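## Task

Place every red block in the basket, each lying fully inside its rim, and let no block of any other colour end up there. Some red blocks are concealed inside or beneath other objects. At the finish, the light wooden cabinet's drawer must be completely closed and the metal box's lid fully seated, both staying that way without the robot holding them. Then open the grippers and pull the arms away.

## Robot and tools

Robot: two 7-joint xArm7 arms, left_arm and right_arm, each with a parallel two-finger gripper. Bases in the scene frame: left_arm at (+0.039, +0.311, 0) m, quat_wxyz (+0.998, 0, 0, +0.061); right_arm at (-0.019, -0.272, 0) m, quat_wxyz (+0.996, 0, 0, -0.088). Scene frame: origin on the tabletop midway between the arms, +x out across the table, +z up, left_arm on the +y side. The arm names do not refer to image sides.

Joint order per arm (used in every row and every per-joint list): waist (joint1), shoulder (joint2), upper arm roll (joint3), elbow (joint4), forearm roll (joint5), wrist pitch (joint6), wrist roll (joint7). Stated ranges in rad: waist -6.283..6.283, shoulder -2.059..2.094, upper arm roll -6.283..6.283, elbow -0.192..3.927, forearm roll -6.283..6.283, wrist pitch -1.693..3.142, wrist roll -6.283..6.283; true ends may differ by up to 0.010 rad.

A ROW is one flat list of 16 numbers, each within [-1, 1], always covering both arms: left_arm's 7 joint values then its opening, then right_arm's 7 joint values then its opening. Joint values are offsets, not poses, scaled so 1.0 = 2.036 rad. Opening is absolute: +1 fully open, -1 closed.

execute_actions(actions): actions is a list of actions; each action is a table of 0 to 15 rows, one row per 1/30 s control step, so an action lasts 0.5 s (15 steps); a short table repeats its final row. Offsets in every row of an action are measured from the joint angles at the moment that action begins (for a call's first action, the last reported angles), not from the previous row. If any action would push a joint more than 0.010 rad outward beyond its range, that action is rejected for both arms; a malformed action, or a first action failing this check, rejects the whole call. An empty list just returns the current state and images.

move(target, speed, blocking): target is one 16-number row as above, offsets taken from the Joint positions in the latest result that printed them. All joints of both arms follow synchronised paths, so grippers trace curves; there is no avoidance of obstacles or of the other arm. speed (rad/s, 0.01 to 2, default 0.5) caps the joint with the longest travel; paths last 0.5 to 10 s and are cut off at 10 s. Finger openings are sent at the start. blocking=false returns after 0.5 s while motion continues; until a result shows the move ended, new rows and moves are refused, so use wait or stop. The result adds a move: line giving the ending (done, off_target, moving, held, fault; arms not named are done), limits=held or limits=none, and each arm's joint farthest from target. Faster moves hit harder on contact, and aiming further beyond a contact presses harder.

wait(seconds): 0 to 10 s; arms hold their last command; returns early if a running move ends. stop(): brakes the current move (needs stopping room; fingers keep going). zoom_image(camera, region): camera is cam_high, cam_low, cam_left_wrist or cam_right_wrist; region [x0, y0, x1, y1] in pixels of that camera's last 896x504 image, at most 504x504. read_manual(section): only "licences"; moves nothing. finished_scene(scene): integer 1 or 2; ends that scene irreversibly and reports success, then gives the next scene's task.

Results: per arm, end_effector_position (m) and end_effector_quat_wxyz plus linear and angular velocity in the scene frame; printed hand position can be off, more at long reach. Joint positions and velocities: 7 joints (rad, rad/s) then finger-pad gap (m; 0.084 fully open). grip_measured is the measured opening on the command scale. Joint targets show what joints are currently driven toward. Step readings list joint angles at some steps, with HELD marking steps where an arm's command was held back. "joint command not followed" means a clearance check altered targets; "joint sent to its limit" means a joint was clipped at its end. Torque readings are total drive output, offset and noisy. MOTOR HOT appears from 65 °C; at 80 °C the arm is braked (OVER-TEMPERATURE FAULT) until cool.

Motion limits: joint targets move at most 3.14 rad/s, need 0.16 s to accelerate, and are kept within 0.623 rad of the measured angle per step; if targets would move the gripper over 70 mm from where it is, they are scaled back. Large offsets may need several actions; unfinished motion may need recommanding.

Gripper: fingers point along its +z axis and close along its y axis. end_effector_position is the closed pad midpoint, about 2 cm short of the fingertips; tips advance about 10 mm as fingers close. To hold, command an opening clearly below grip_measured (lower squeezes harder, up to about 24 N per pad for objects up to about 6 cm); echoing grip_measured grips lightly and wide items may slip.

Torque fault: contact torque reaching a joint's limit (N m: waist 44.5, shoulder 44.5, upper arm roll 26.7, elbow 26.7, forearm roll 26.7, wrist pitch 17.8, wrist roll 17.8, held weight included) stops that arm, backs the joint off, holds 10 s and drops the rest of the call.

Cameras: cam_high and cam_low are fixed; wrist cameras ride on each hand. Calibration is given in the prompt and may be slightly off.

Avoid: knocking or placing anything off the table, arms colliding or pressing each other, dropping or slamming objects, and very hard pushes. Objects may be briefly tugged or nudged by outside forces. The simulation runs while you compose replies, holding the last command, and shorter, smoother robot time is preferred.

Each tool is called after "Emit:" by a JSON object that holds its "fn" and its "kwargs", one argument or row to a line.

## Session

Emit:
{"fn": "execute_actions", "kwargs": {
  "actions": []
}}

Scene clock: 0.00 s.
left_arm: end_effector_position=(+0.2588, +0.2264, +0.1673) grip_measured=+1.00 end_effector_quat_wxyz=(-0.067, +0.943, +0.326, +0.030) end_effector_velocity=(-0.000, +0.000, -0.000) end_effector_angular_velocity=(+0.001, +0.001, -0.000) | right_arm: end_effector_position=(+0.6455, -0.3374, +0.1401) grip_measured=+1.00 end_effector_quat_wxyz=(+0.459, -0.450, +0.764, -0.054) end_effector_velocity=(-0.000, +0.000, -0.001) end_effector_angular_velocity=(-0.000, +0.001, +0.001)
Joint names: [waist, shoulder, upper arm roll, elbow, forearm roll, wrist pitch, wrist roll]
Joint positions: left_arm=[-0.327 -0.801 -0.277  0.308 -0.063  1.135 -1.034  0.084] | right_arm=[-0.065  0.474  0.087  1.26   1.725  0.445  0.36   0.084]
Joint velocities: left_arm=[ 0.     0.001 -0.     0.     0.001  0.001 -0.     0.   ] | right_arm=[ 0.     0.002  0.     0.    -0.     0.    -0.001 -0.   ]
Joint torques (N m, as the arm reports them, + toward a larger angle): no reading
Joint targets: left_arm=[-0.327 -0.801 -0.277 0.308 -0.063 1.135 -1.034] | right_arm=[-0.065 0.474 0.087 1.260 1.725 0.445 0.360]

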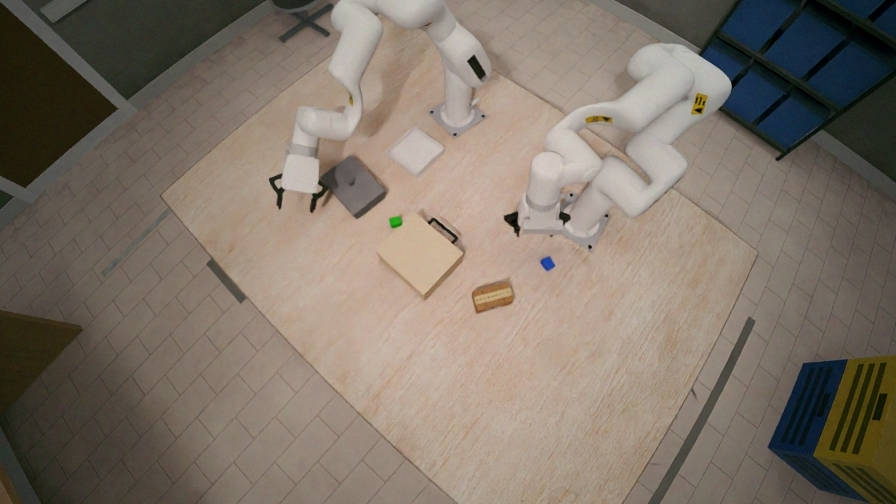

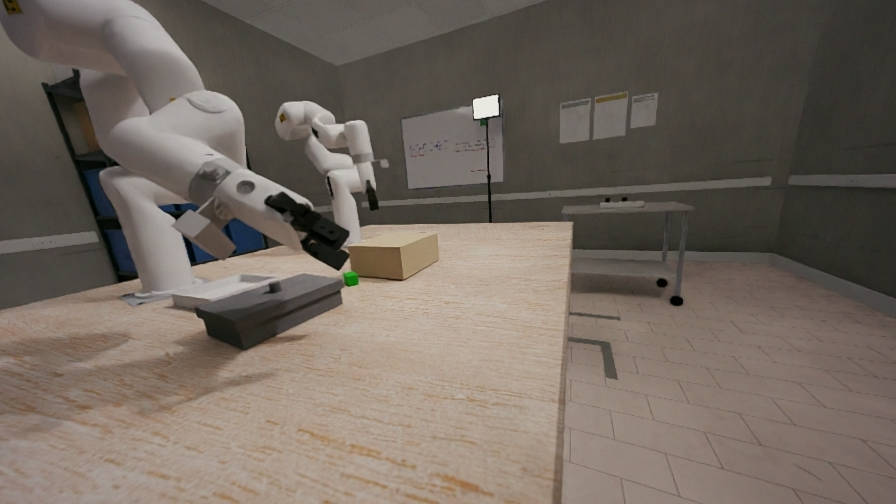

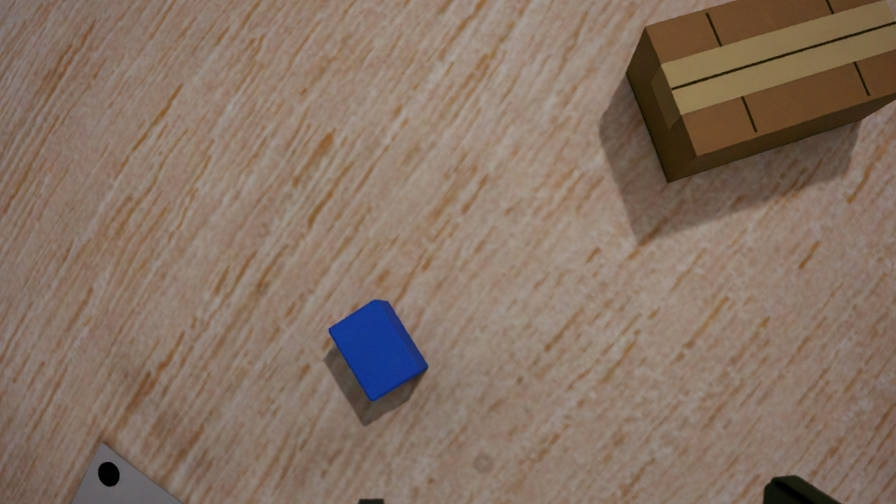

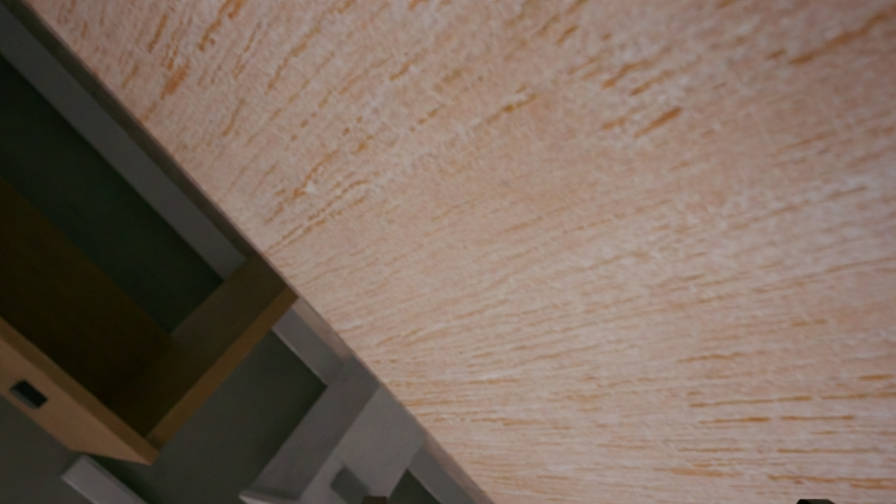

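Emit:
{"fn": "zoom_image", "kwargs": {
  "camera": "cam_high",
  "region": [300, 110, 580, 330]
}}

Emit:
{"fn": "zoom_image", "kwargs": {
  "camera": "cam_low",
  "region": [150, 200, 470, 380]
}}

Region (300, 110, 580, 330) of cam_high's 896x504 image, scaled by 1.800, with more detail than that image has; it fills the top 396 rows of this view, and the rest is white.

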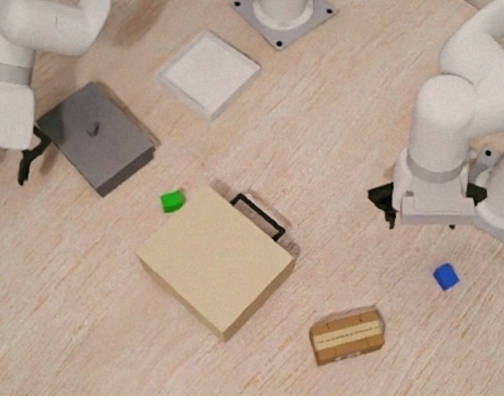

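Region (150, 200, 470, 380) of cam_low's 896x504 image, scaled by 1.575, with more detail than that image has; it fills the top 284 rows of this view, and the rest is white.

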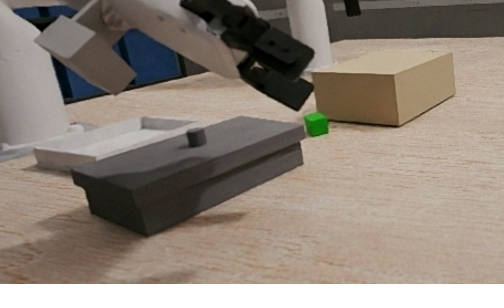

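Emit:
{"fn": "move", "kwargs": {
  "target": [0.0103,0.1758,0.136,0.1473,0.031,-0.0413,0.7367,1, 0.0088,-0.3016,-0.0427,-0.1866,-0.8473,0.2824,-0.2868,1],
  "speed": 0.8
}}

Scene clock: 21.47 s.
left_arm: end_effector_position=(+0.3674, +0.2502, +0.1998) grip_measured=+1.00 end_effector_quat_wxyz=(-0.000, +0.948, -0.319, +0.000) end_effector_velocity=(+0.000, +0.000, -0.000) end_effector_angular_velocity=(+0.001, -0.000, -0.002) | right_arm: end_effector_position=(+0.3907, -0.3651, +0.1998) grip_measured=+1.00 end_effector_quat_wxyz=(-0.000, +1.000, +0.000, +0.000) end_effector_velocity=(-0.001, +0.000, -0.000) end_effector_angular_velocity=(-0.002, +0.002, +0.004)
Joint names: [waist, shoulder, upper arm roll, elbow, forearm roll, wrist pitch, wrist roll]
Joint positions: left_arm=[-0.306 -0.443 -0.     0.608  0.     1.05   0.466  0.084] | right_arm=[-0.048 -0.14   0.     0.88   0.     1.02  -0.224  0.084]
Joint velocities: left_arm=[ 0.     0.001  0.     0.001  0.001 -0.     0.002 -0.   ] | right_arm=[-0.    -0.001  0.001 -0.001 -0.003  0.001 -0.002 -0.   ]
Joint torques (N m, as the arm reports them, + toward a larger angle): left_arm=[-2.63 -7.1   0.33 13.96  0.11 -1.46 -0.54] | right_arm=[ -1.09 -15.08  -0.42  16.86  -0.07  -1.59   0.37]
Joint targets: left_arm=[-0.306 -0.443 -0.000 0.608 0.000 1.050 0.466] | right_arm=[-0.048 -0.140 0.000 0.880 0.000 1.020 -0.224]
move: done; limits=none; left_arm: farthest joint: the waist, 0.000 radians from its target (0.021 radians at the start); right_arm: farthest joint: the waist, 0.000 radians from its target (0.018 radians at the start)
camera_calibration (this result's frames):
cam_left_wrist: T_world_to_cam=[[-0.612211, -0.790691, 0.00216228, 0.457972], [-0.790691, 0.612214, 0.0013429, 0.205294], [-0.0023856, -0.000887559, -0.999997, 0.327262], [0, 0, 0, 1]] pos_world=[0.44348, 0.236722, 0.325995]
cam_right_wrist: T_world_to_cam=[[-0.000687252, -0.999999, 0.00114953, -0.333781], [-0.999974, 0.000678986, -0.00717597, 0.4552], [0.00717518, -0.00115443, -0.999974, 0.323679], [0, 0, 0, 1]] pos_world=[0.452636, -0.333716, 0.32732]

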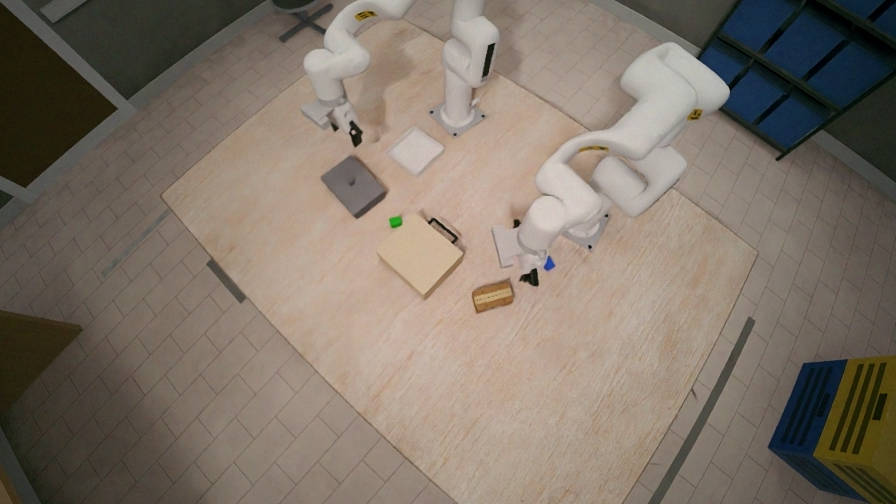

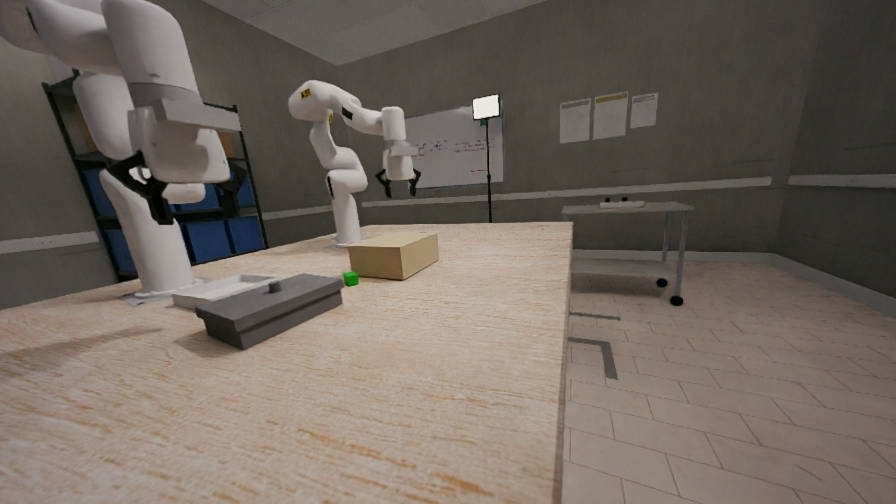

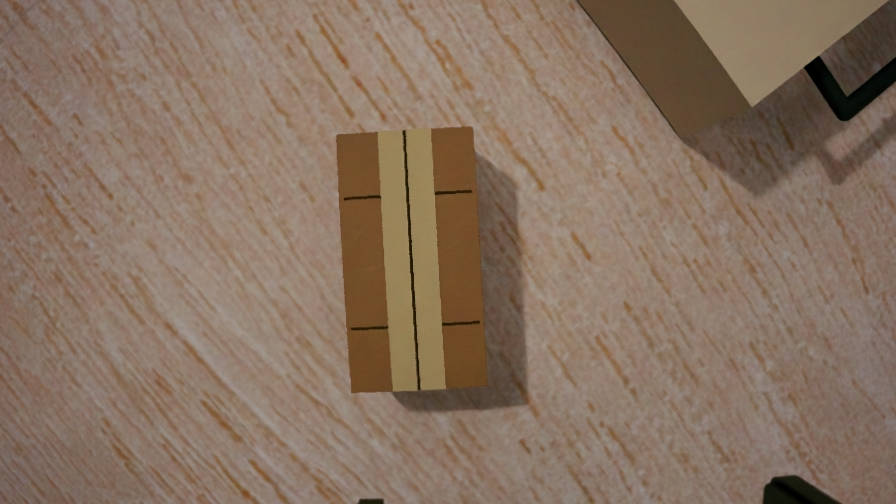

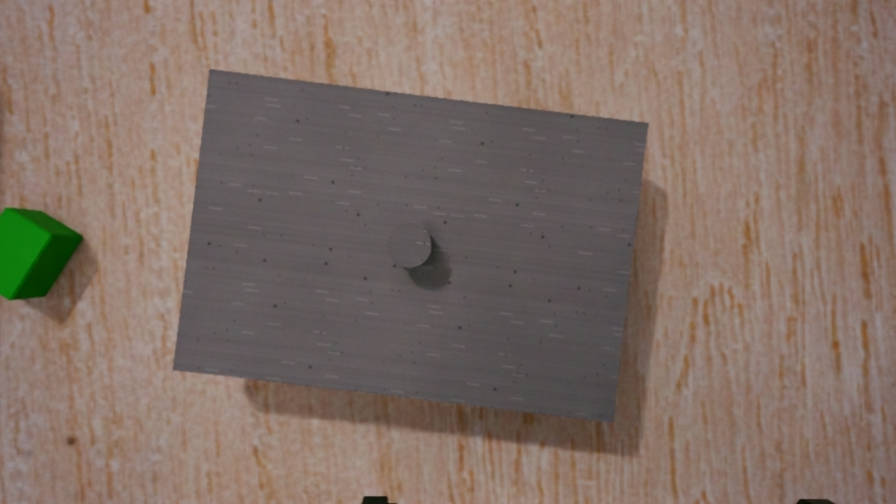

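Emit:
{"fn": "move", "kwargs": {
  "target": [0.0167,0.2024,0,0.0676,0,-0.1343,-0.008,1, 0.0629,0.1474,0,0.0502,0,-0.0972,0.0629,0]
}}

Emit:
{"fn": "zoom_image", "kwargs": {
  "camera": "cam_low",
  "region": [180, 200, 380, 360]
}}

Scene clock: 27.93 s.
left_arm: end_effector_position=(+0.4492, +0.2492, +0.1201) grip_measured=+1.00 end_effector_quat_wxyz=(-0.000, +0.955, -0.295, -0.000) end_effector_velocity=(-0.000, +0.000, -0.002) end_effector_angular_velocity=(+0.000, +0.002, +0.000) | right_arm: end_effector_position=(+0.4577, -0.3179, +0.1203) grip_measured=-0.01 end_effector_quat_wxyz=(-0.000, +1.000, -0.000, +0.000) end_effector_velocity=(-0.000, +0.001, -0.001) end_effector_angular_velocity=(-0.000, +0.002, +0.004)
Joint names: [waist, shoulder, upper arm roll, elbow, forearm roll, wrist pitch, wrist roll]
Joint positions: left_arm=[-0.272 -0.031 -0.     0.745  0.     0.777  0.45   0.084] | right_arm=[ 0.08   0.16   0.     0.982  0.     0.822 -0.096  0.044]
Joint velocities: left_arm=[ 0.001  0.004 -0.     0.     0.    -0.001 -0.    -0.   ] | right_arm=[ 0.001  0.003  0.002 -0.001 -0.001 -0.001 -0.     0.   ]
Joint torques (N m, as the arm reports them, + toward a larger angle): left_arm=[ -2.67 -12.77   0.15  12.82   0.27  -1.46  -0.52] | right_arm=[ -0.75 -20.01  -0.63  15.62  -0.25  -1.6    0.46]
Joint targets: left_arm=[-0.272 -0.031 -0.000 0.745 0.000 0.777 0.450] | right_arm=[0.081 0.160 0.000 0.982 0.000 0.822 -0.096]
move: done; limits=none; left_arm: farthest joint: the wrist pitch, 0.001 radians from its target (0.274 radians at the start); right_arm: farthest joint: the shoulder, 0.001 radians from its target (0.300 radians at the start)
camera_calibration (this result's frames):
cam_left_wrist: T_world_to_cam=[[-0.571833, -0.820366, 0.00250231, 0.496716], [-0.820365, 0.571838, 0.0017834, 0.294041], [-0.00289396, -0.001033, -0.999995, 0.248011], [0, 0, 0, 1]] pos_world=[0.525977, 0.239601, 0.246242]
cam_right_wrist: T_world_to_cam=[[-0.000990396, -0.999999, 0.00108633, -0.286256], [-0.999971, 0.000982161, -0.00755511, 0.521721], [0.00755404, -0.00109378, -0.999971, 0.243631], [0, 0, 0, 1]] pos_world=[0.519582, -0.286502, 0.247877]

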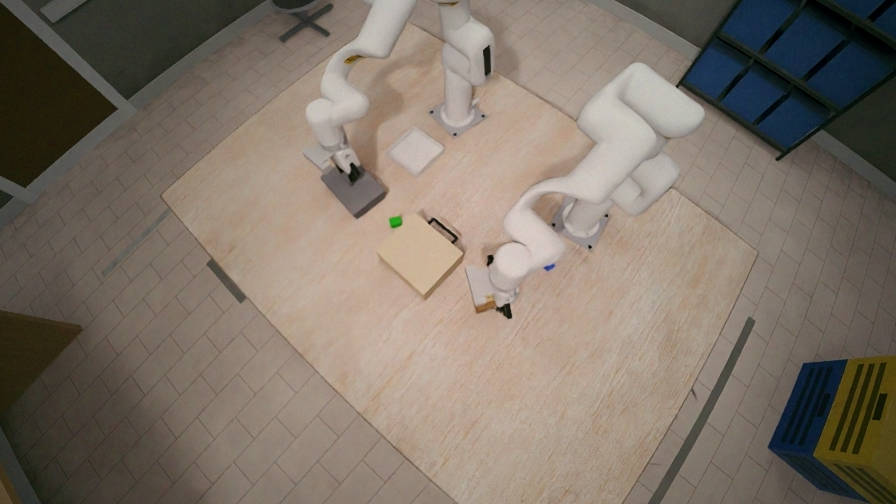

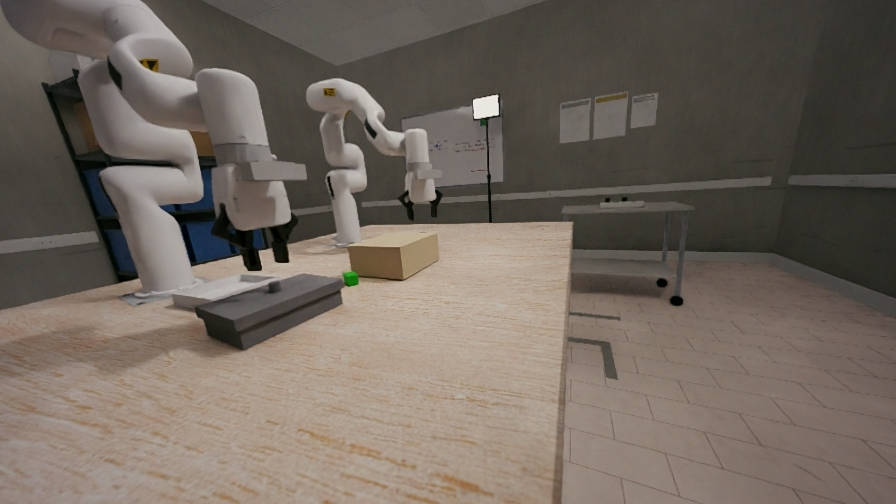

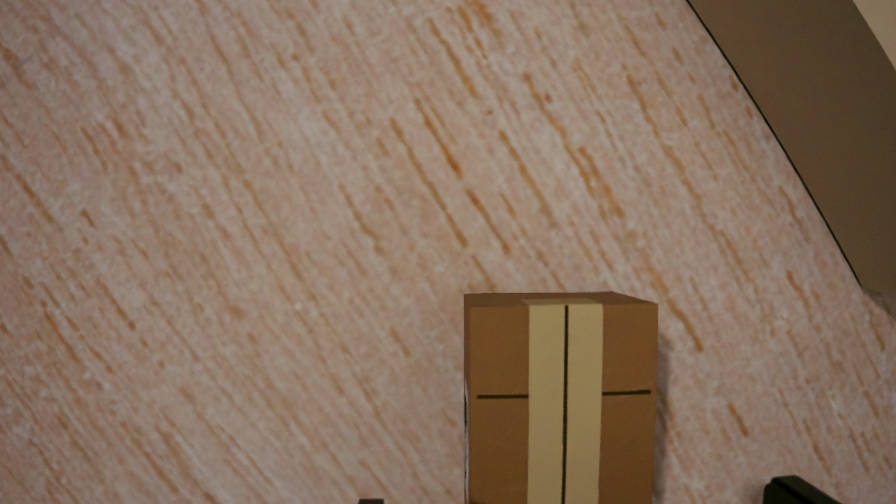

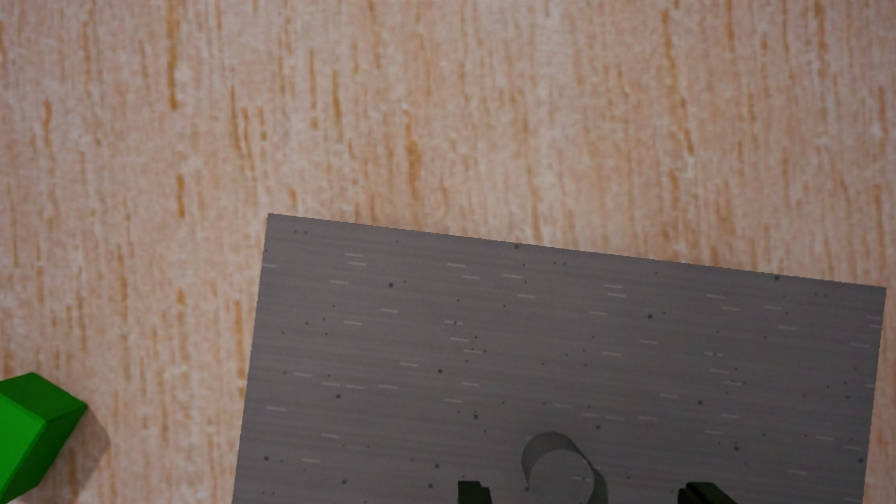

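Region (180, 200, 380, 360) of cam_low's 896x504 image, scaled by 2.520, with more detail than that image has; it fills the top 403 rows of this view, and the rest is white.

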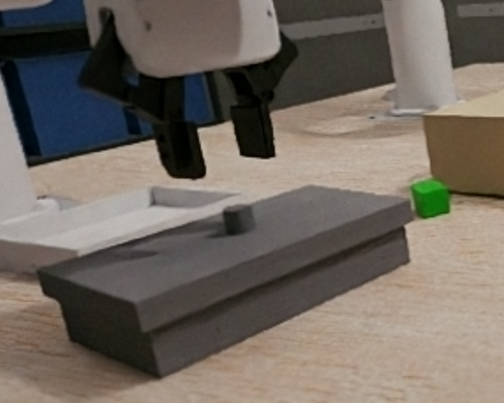

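Emit:
{"fn": "move", "kwargs": {
  "target": [0,0.0941,0,-0.0267,0,-0.1213,0,1, 0,0.0443,0,-0.0092,0,-0.0535,0,-0.2],
  "speed": 0.2
}}

Emit:
{"fn": "move", "kwargs": {
  "target": [0,0,0,0,0,0,0,-0.3, 0,0,0,0,0,0,0,-1]
}}

Emit:
{"fn": "zoom_image", "kwargs": {
  "camera": "cam_low",
  "region": [180, 200, 380, 360]
}}

Scene clock: 34.73 s.
left_arm: end_effector_position=(+0.4498, +0.2491, +0.0406) grip_measured=+1.00 end_effector_quat_wxyz=(-0.000, +0.955, -0.295, +0.001) end_effector_velocity=(-0.001, +0.000, -0.002) end_effector_angular_velocity=(+0.000, +0.003, +0.000) | right_arm: end_effector_position=(+0.4617, -0.3183, +0.0785) grip_measured=-0.22 end_effector_quat_wxyz=(-0.000, +1.000, -0.000, +0.001) end_effector_velocity=(-0.000, +0.001, -0.000) end_effector_angular_velocity=(+0.001, +0.001, +0.000)
Joint names: [waist, shoulder, upper arm roll, elbow, forearm roll, wrist pitch, wrist roll]
Joint positions: left_arm=[-0.272  0.16  -0.     0.691  0.     0.53   0.45   0.084] | right_arm=[ 0.08   0.249  0.     0.964  0.     0.713 -0.096  0.035]
Joint velocities: left_arm=[ 0.     0.004  0.    -0.002 -0.    -0.002  0.    -0.   ] | right_arm=[ 0.    -0.     0.001 -0.002  0.    -0.001  0.    -0.   ]
Joint torques (N m, as the arm reports them, + toward a larger angle): left_arm=[ -2.33 -13.92   0.07  10.8    0.18  -1.38  -0.56] | right_arm=[ -0.58 -20.8   -0.6   14.46  -0.19  -1.57   0.41]
Joint targets: left_arm=[-0.272 0.160 -0.000 0.691 0.000 0.530 0.450] | right_arm=[0.080 0.250 0.000 0.963 0.000 0.713 -0.096]
move: done; limits=none; left_arm: farthest joint: the shoulder, 0.001 radians from its target (0.191 radians at the start); right_arm: farthest joint: the shoulder, 0.001 radians from its target (0.090 radians at the start)
camera_calibration (this result's frames):
cam_left_wrist: T_world_to_cam=[[-0.571869, -0.820342, 0.00193414, 0.497177], [-0.820343, 0.571871, 0.00044596, 0.294739], [-0.00147192, -0.00133163, -0.999998, 0.167929], [0, 0, 0, 1]] pos_world=[0.526355, 0.239527, 0.166836]
cam_right_wrist: T_world_to_cam=[[-0.00102905, -0.999999, 0.00111826, -0.286585], [-0.999969, 0.00102032, -0.00777718, 0.52543], [0.00777603, -0.00112623, -0.999969, 0.201642], [0, 0, 0, 1]] pos_world=[0.523551, -0.286894, 0.206042]

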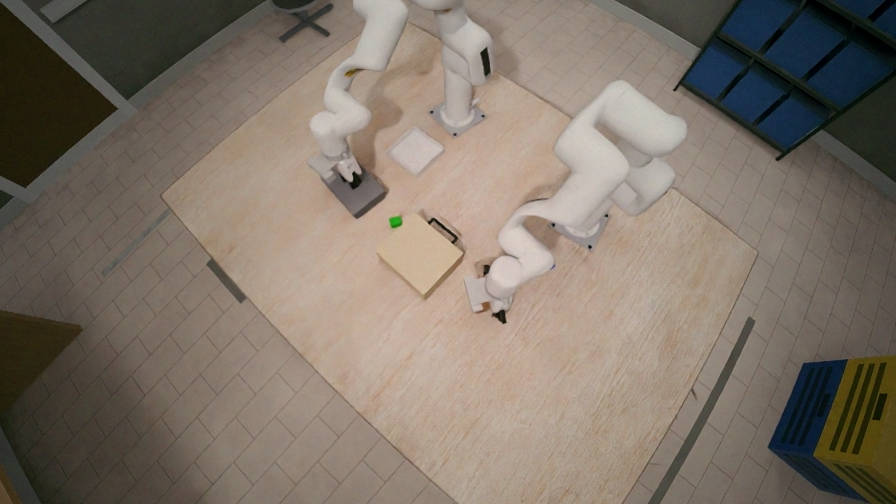

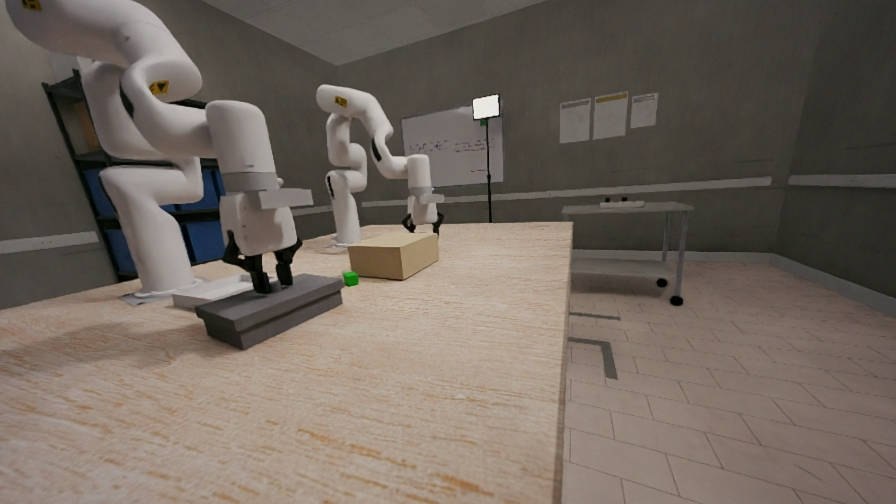

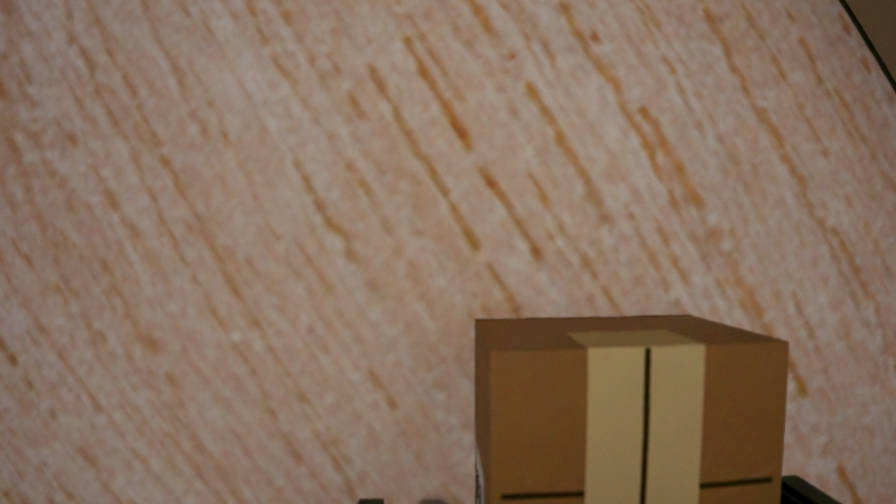

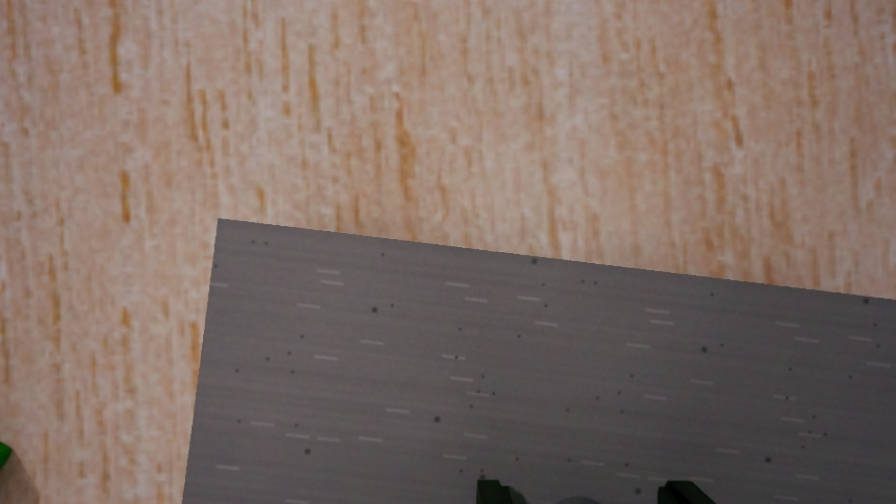

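Scene clock: 35.23 s.
left_arm: end_effector_position=(+0.4498, +0.2491, +0.0406) grip_measured=+0.30 end_effector_quat_wxyz=(-0.000, +0.955, -0.295, +0.001) end_effector_velocity=(-0.000, +0.000, -0.000) end_effector_angular_velocity=(+0.000, +0.002, -0.001) | right_arm: end_effector_position=(+0.4617, -0.3183, +0.0785) grip_measured=-0.61 end_effector_quat_wxyz=(-0.000, +1.000, -0.000, +0.001) end_effector_velocity=(+0.000, -0.000, +0.000) end_effector_angular_velocity=(-0.000, -0.001, -0.001)
Joint names: [waist, shoulder, upper arm roll, elbow, forearm roll, wrist pitch, wrist roll]
Joint positions: left_arm=[-0.272  0.16  -0.     0.691  0.     0.53   0.45   0.057] | right_arm=[ 0.08   0.249  0.     0.964  0.     0.713 -0.096  0.017]
Joint velocities: left_arm=[ 0.001  0.001 -0.001 -0.     0.001  0.001  0.     0.   ] | right_arm=[ 0.    -0.001 -0.001 -0.     0.    -0.     0.    -0.   ]
Joint torques (N m, as the arm reports them, + toward a larger angle): left_arm=[ -2.53 -13.75   0.05  10.69   0.22  -1.5   -0.61] | right_arm=[ -0.52 -20.81  -0.54  14.74  -0.24  -1.61   0.47]
Joint targets: left_arm=[-0.272 0.160 -0.000 0.691 0.000 0.530 0.450] | right_arm=[0.080 0.249 0.000 0.964 0.000 0.713 -0.096]
move: done; limits=none; left_arm: farthest joint: the waist, 0.000 radians from its target (0.000 radians at the start); right_arm: farthest joint: the waist, 0.000 radians from its target (0.000 radians at the start)
camera_calibration (this result's frames):
cam_left_wrist: T_world_to_cam=[[-0.57187, -0.820342, 0.00187575, 0.497199], [-0.820343, 0.571871, 0.000320923, 0.29479], [-0.00133595, -0.00135523, -0.999998, 0.16792], [0, 0, 0, 1]] pos_world=[0.526386, 0.239519, 0.166892]
cam_right_wrist: T_world_to_cam=[[-0.00106449, -0.999999, 0.00112663, -0.286589], [-0.999969, 0.0010557, -0.0077714, 0.525436], [0.0077702, -0.00113487, -0.999969, 0.201643], [0, 0, 0, 1]] pos_world=[0.523548, -0.286915, 0.206043]

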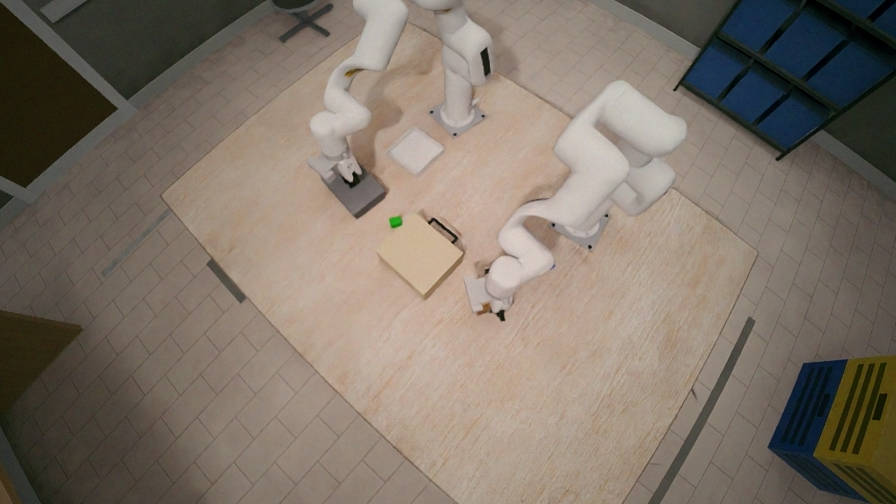

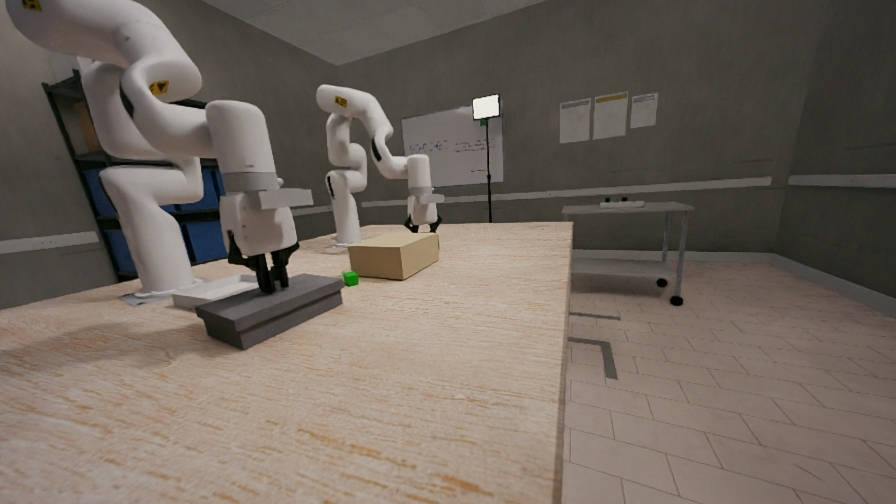

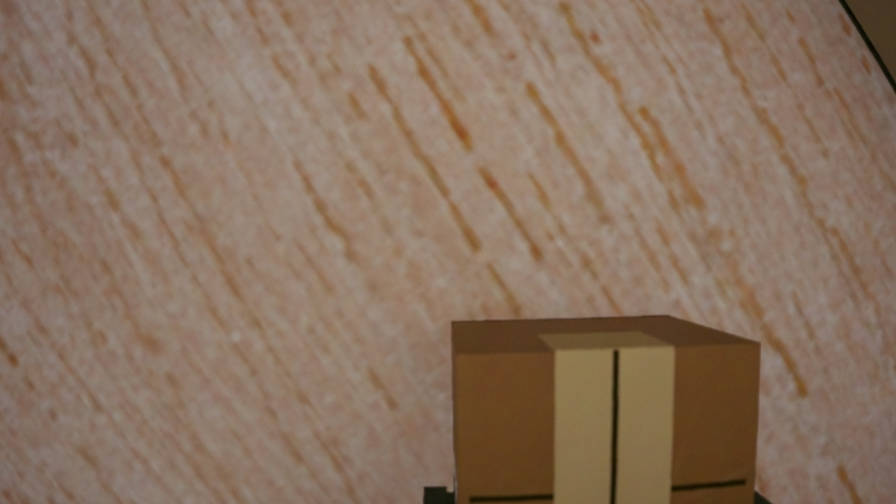

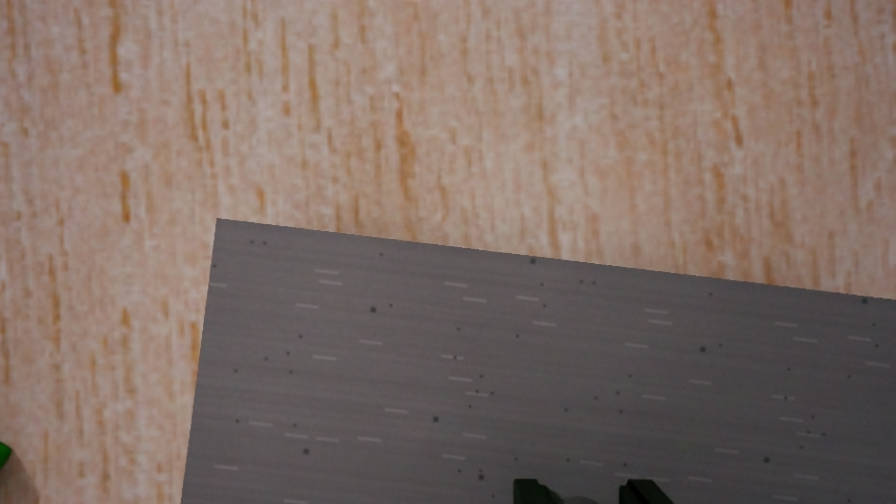

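Region (180, 200, 380, 360) of cam_low's 896x504 image, scaled by 2.520, with more detail than that image has; it fills the top 403 rows of this view, and the rest is white.

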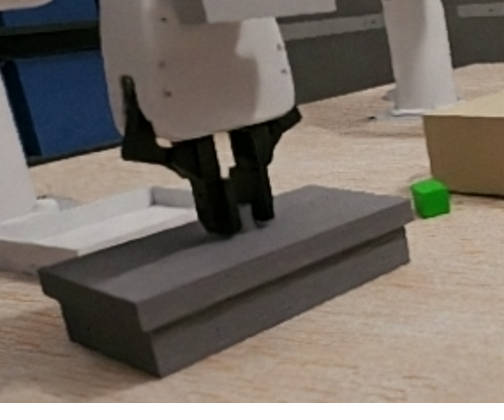

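Emit:
{"fn": "move", "kwargs": {
  "target": [0,-0.0941,0,0.0267,0,0.1213,0,-0.3, 0,-0.0452,0,0.0211,0,0.0663,0,-1],
  "speed": 0.2
}}

Emit:
{"fn": "move", "kwargs": {
  "target": [0.27,0,0,0,0,0,0,-0.3, -0.27,0,0,0,0,0,0,-1],
  "speed": 0.4
}}

Scene clock: 42.00 s.
left_arm: end_effector_position=(+0.4493, +0.2492, +0.1201) grip_measured=+0.30 end_effector_quat_wxyz=(-0.000, +0.955, -0.295, -0.000) end_effector_velocity=(+0.001, -0.001, +0.002) end_effector_angular_velocity=(-0.000, -0.003, -0.002) | right_arm: end_effector_position=(+0.4616, -0.3183, +0.1285) grip_measured=-0.61 end_effector_quat_wxyz=(-0.000, +1.000, -0.000, +0.000) end_effector_velocity=(+0.001, -0.000, +0.002) end_effector_angular_velocity=(-0.001, -0.004, +0.001)
Joint names: [waist, shoulder, upper arm roll, elbow, forearm roll, wrist pitch, wrist roll]
Joint positions: left_arm=[-0.272 -0.031 -0.     0.745  0.     0.777  0.45   0.057] | right_arm=[ 0.08   0.158  0.     1.006  0.     0.848 -0.096  0.017]
Joint velocities: left_arm=[-0.    -0.003 -0.001  0.002  0.001  0.002  0.    -0.   ] | right_arm=[ 0.    -0.002  0.     0.003 -0.     0.001 -0.001  0.   ]
Joint torques (N m, as the arm reports them, + toward a larger angle): left_arm=[ -2.76 -12.56   0.05  12.75   0.2   -1.6   -0.59] | right_arm=[ -0.7  -20.67  -0.68  16.23  -0.07  -1.63   0.41]
Joint targets: left_arm=[-0.272 -0.032 -0.000 0.746 0.000 0.777 0.450] | right_arm=[0.080 0.157 0.000 1.007 0.000 0.848 -0.096]
move: done; limits=none; left_arm: farthest joint: the waist, 0.000 radians from its target (0.000 radians at the start); right_arm: farthest joint: the shoulder, 0.001 radians from its target (0.092 radians at the start)
camera_calibration (this result's frames):
cam_left_wrist: T_world_to_cam=[[-0.571833, -0.820366, 0.00244827, 0.496736], [-0.820365, 0.571838, 0.00166677, 0.29409], [-0.00276738, -0.00105536, -0.999996, 0.248003], [0, 0, 0, 1]] pos_world=[0.525998, 0.239595, 0.246296]
cam_right_wrist: T_world_to_cam=[[-0.00101749, -0.999999, 0.00108054, -0.286644], [-0.999971, 0.00100938, -0.00748476, 0.525708], [0.00748366, -0.00108813, -0.999971, 0.251757], [0, 0, 0, 1]] pos_world=[0.523518, -0.2869, 0.255995]

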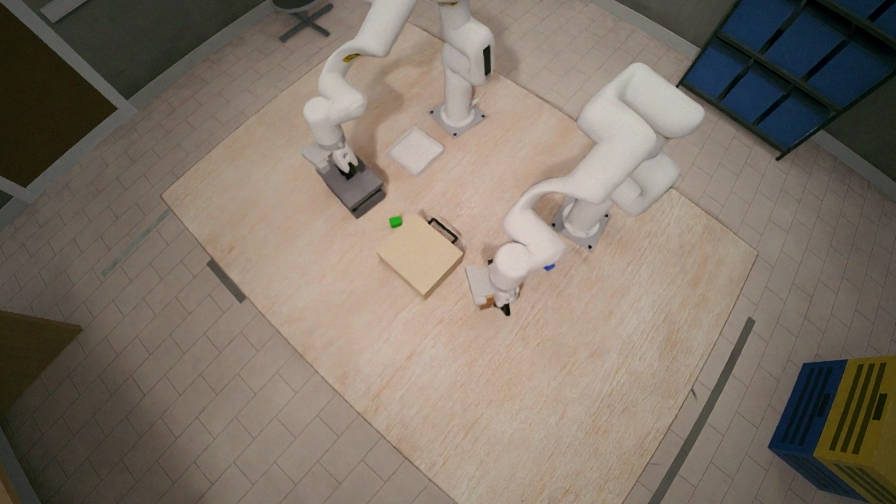

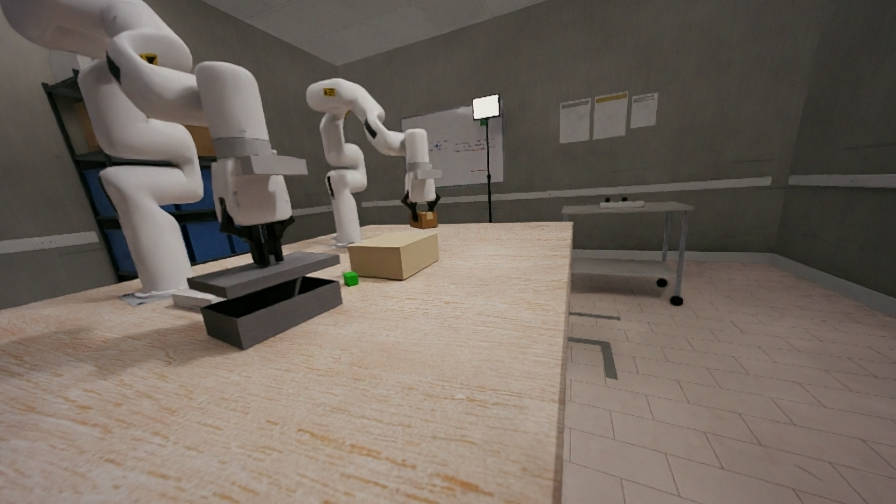

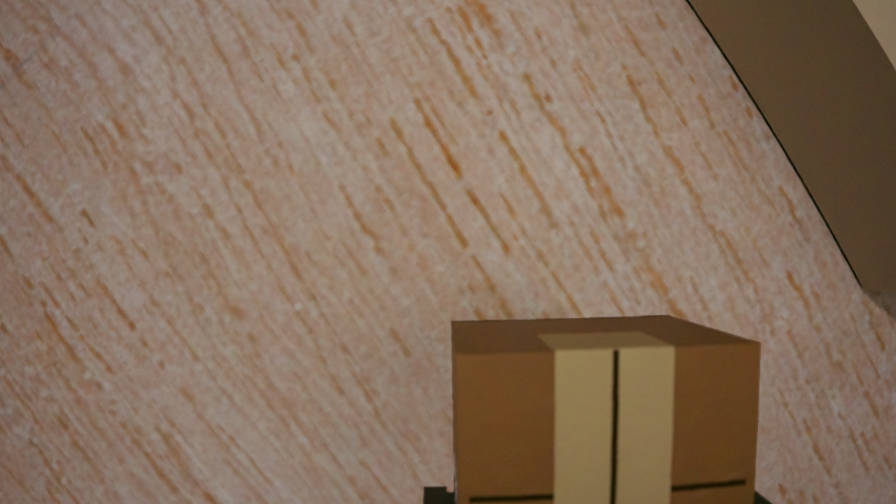

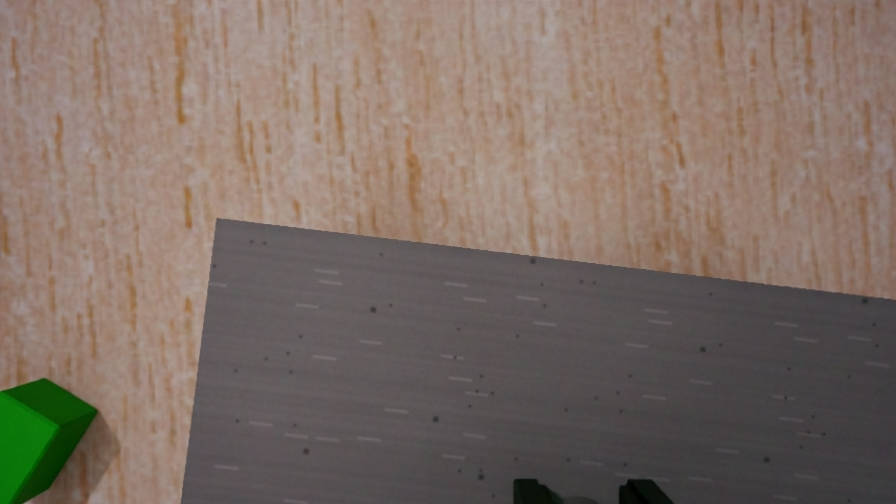

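Scene clock: 43.93 s.
left_arm: end_effector_position=(+0.4214, +0.4722, +0.1201) grip_measured=+0.30 end_effector_quat_wxyz=(-0.000, +1.000, -0.025, -0.000) end_effector_velocity=(-0.001, +0.003, -0.001) end_effector_angular_velocity=(-0.002, +0.001, +0.008) | right_arm: end_effector_position=(+0.3670, -0.5619, +0.1285) grip_measured=-0.61 end_effector_quat_wxyz=(-0.000, +0.963, -0.271, +0.000) end_effector_velocity=(-0.002, -0.003, -0.000) end_effector_angular_velocity=(+0.000, +0.001, -0.007)
Joint names: [waist, shoulder, upper arm roll, elbow, forearm roll, wrist pitch, wrist roll]
Joint positions: left_arm=[ 0.277 -0.031 -0.001  0.745  0.     0.777  0.45   0.057] | right_arm=[-0.469  0.158  0.001  1.006  0.     0.848 -0.096  0.017]
Joint velocities: left_arm=[ 0.004  0.002  0.004  0.    -0.001  0.     0.     0.   ] | right_arm=[-0.004  0.001 -0.004  0.     0.    -0.    -0.001  0.   ]
Joint torques (N m, as the arm reports them, + toward a larger angle): left_arm=[ -2.56 -12.42   0.1   12.68   0.23  -1.39  -0.65] | right_arm=[ -0.53 -20.92  -0.43  16.48   0.01  -1.66   0.32]
Joint targets: left_arm=[0.278 -0.031 -0.000 0.745 0.000 0.777 0.450] | right_arm=[-0.469 0.158 0.000 1.006 0.000 0.848 -0.096]
move: done; limits=none; left_arm: farthest joint: the waist, 0.001 radians from its target (0.550 radians at the start); right_arm: farthest joint: the waist, 0.001 radians from its target (0.550 radians at the start)
camera_calibration (this result's frames):
cam_left_wrist: T_world_to_cam=[[-0.05989, -0.998202, 0.00244278, 0.531941], [-0.998203, 0.0598941, 0.00167143, 0.460372], [-0.00181473, -0.00233828, -0.999996, 0.248366], [0, 0, 0, 1]] pos_world=[0.491853, 0.503991, 0.246296]
cam_right_wrist: T_world_to_cam=[[-0.522497, -0.852641, 0.00102365, -0.256183], [-0.852621, 0.522476, -0.00748165, 0.670304], [0.00584433, -0.00478193, -0.999971, 0.250724], [0, 0, 0, 1]] pos_world=[0.436195, -0.567451, 0.255994]

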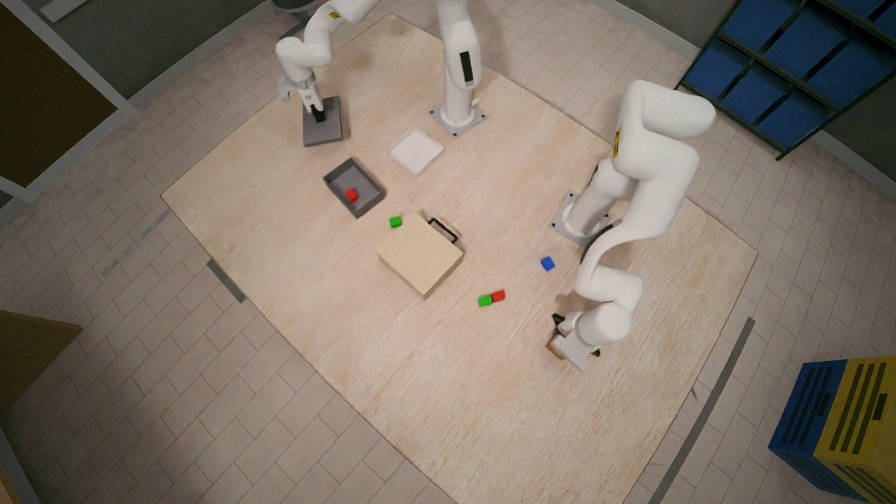

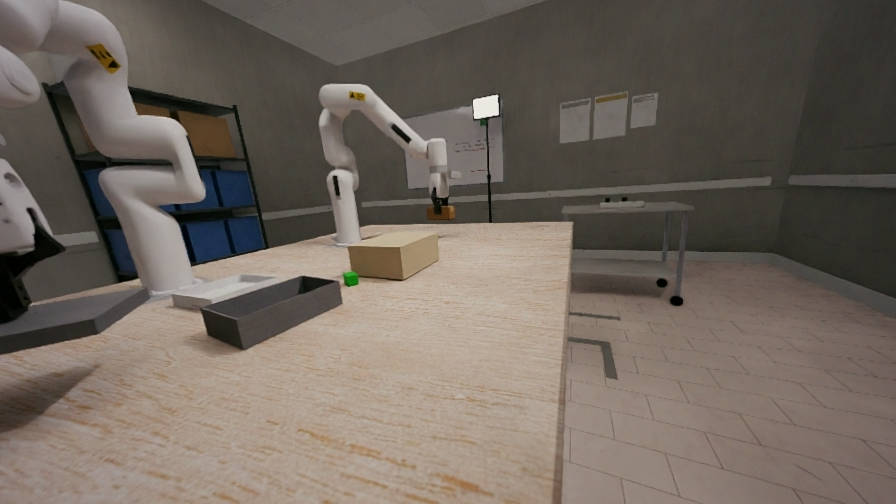

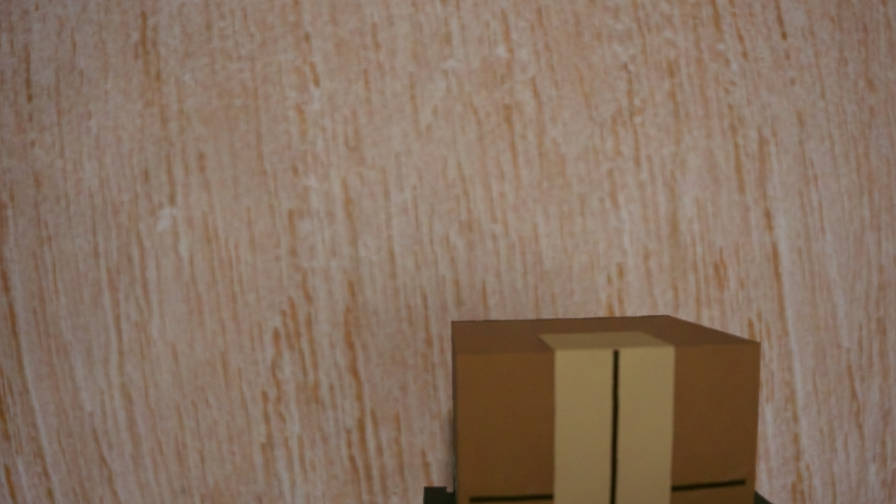

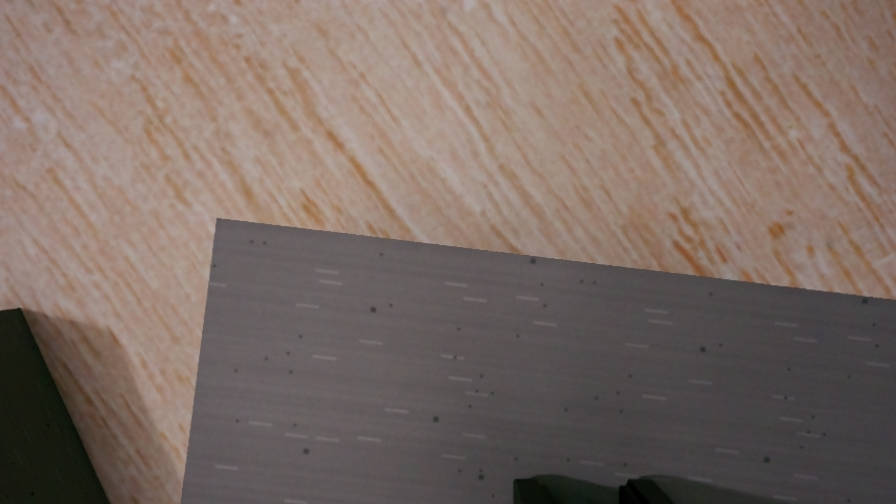

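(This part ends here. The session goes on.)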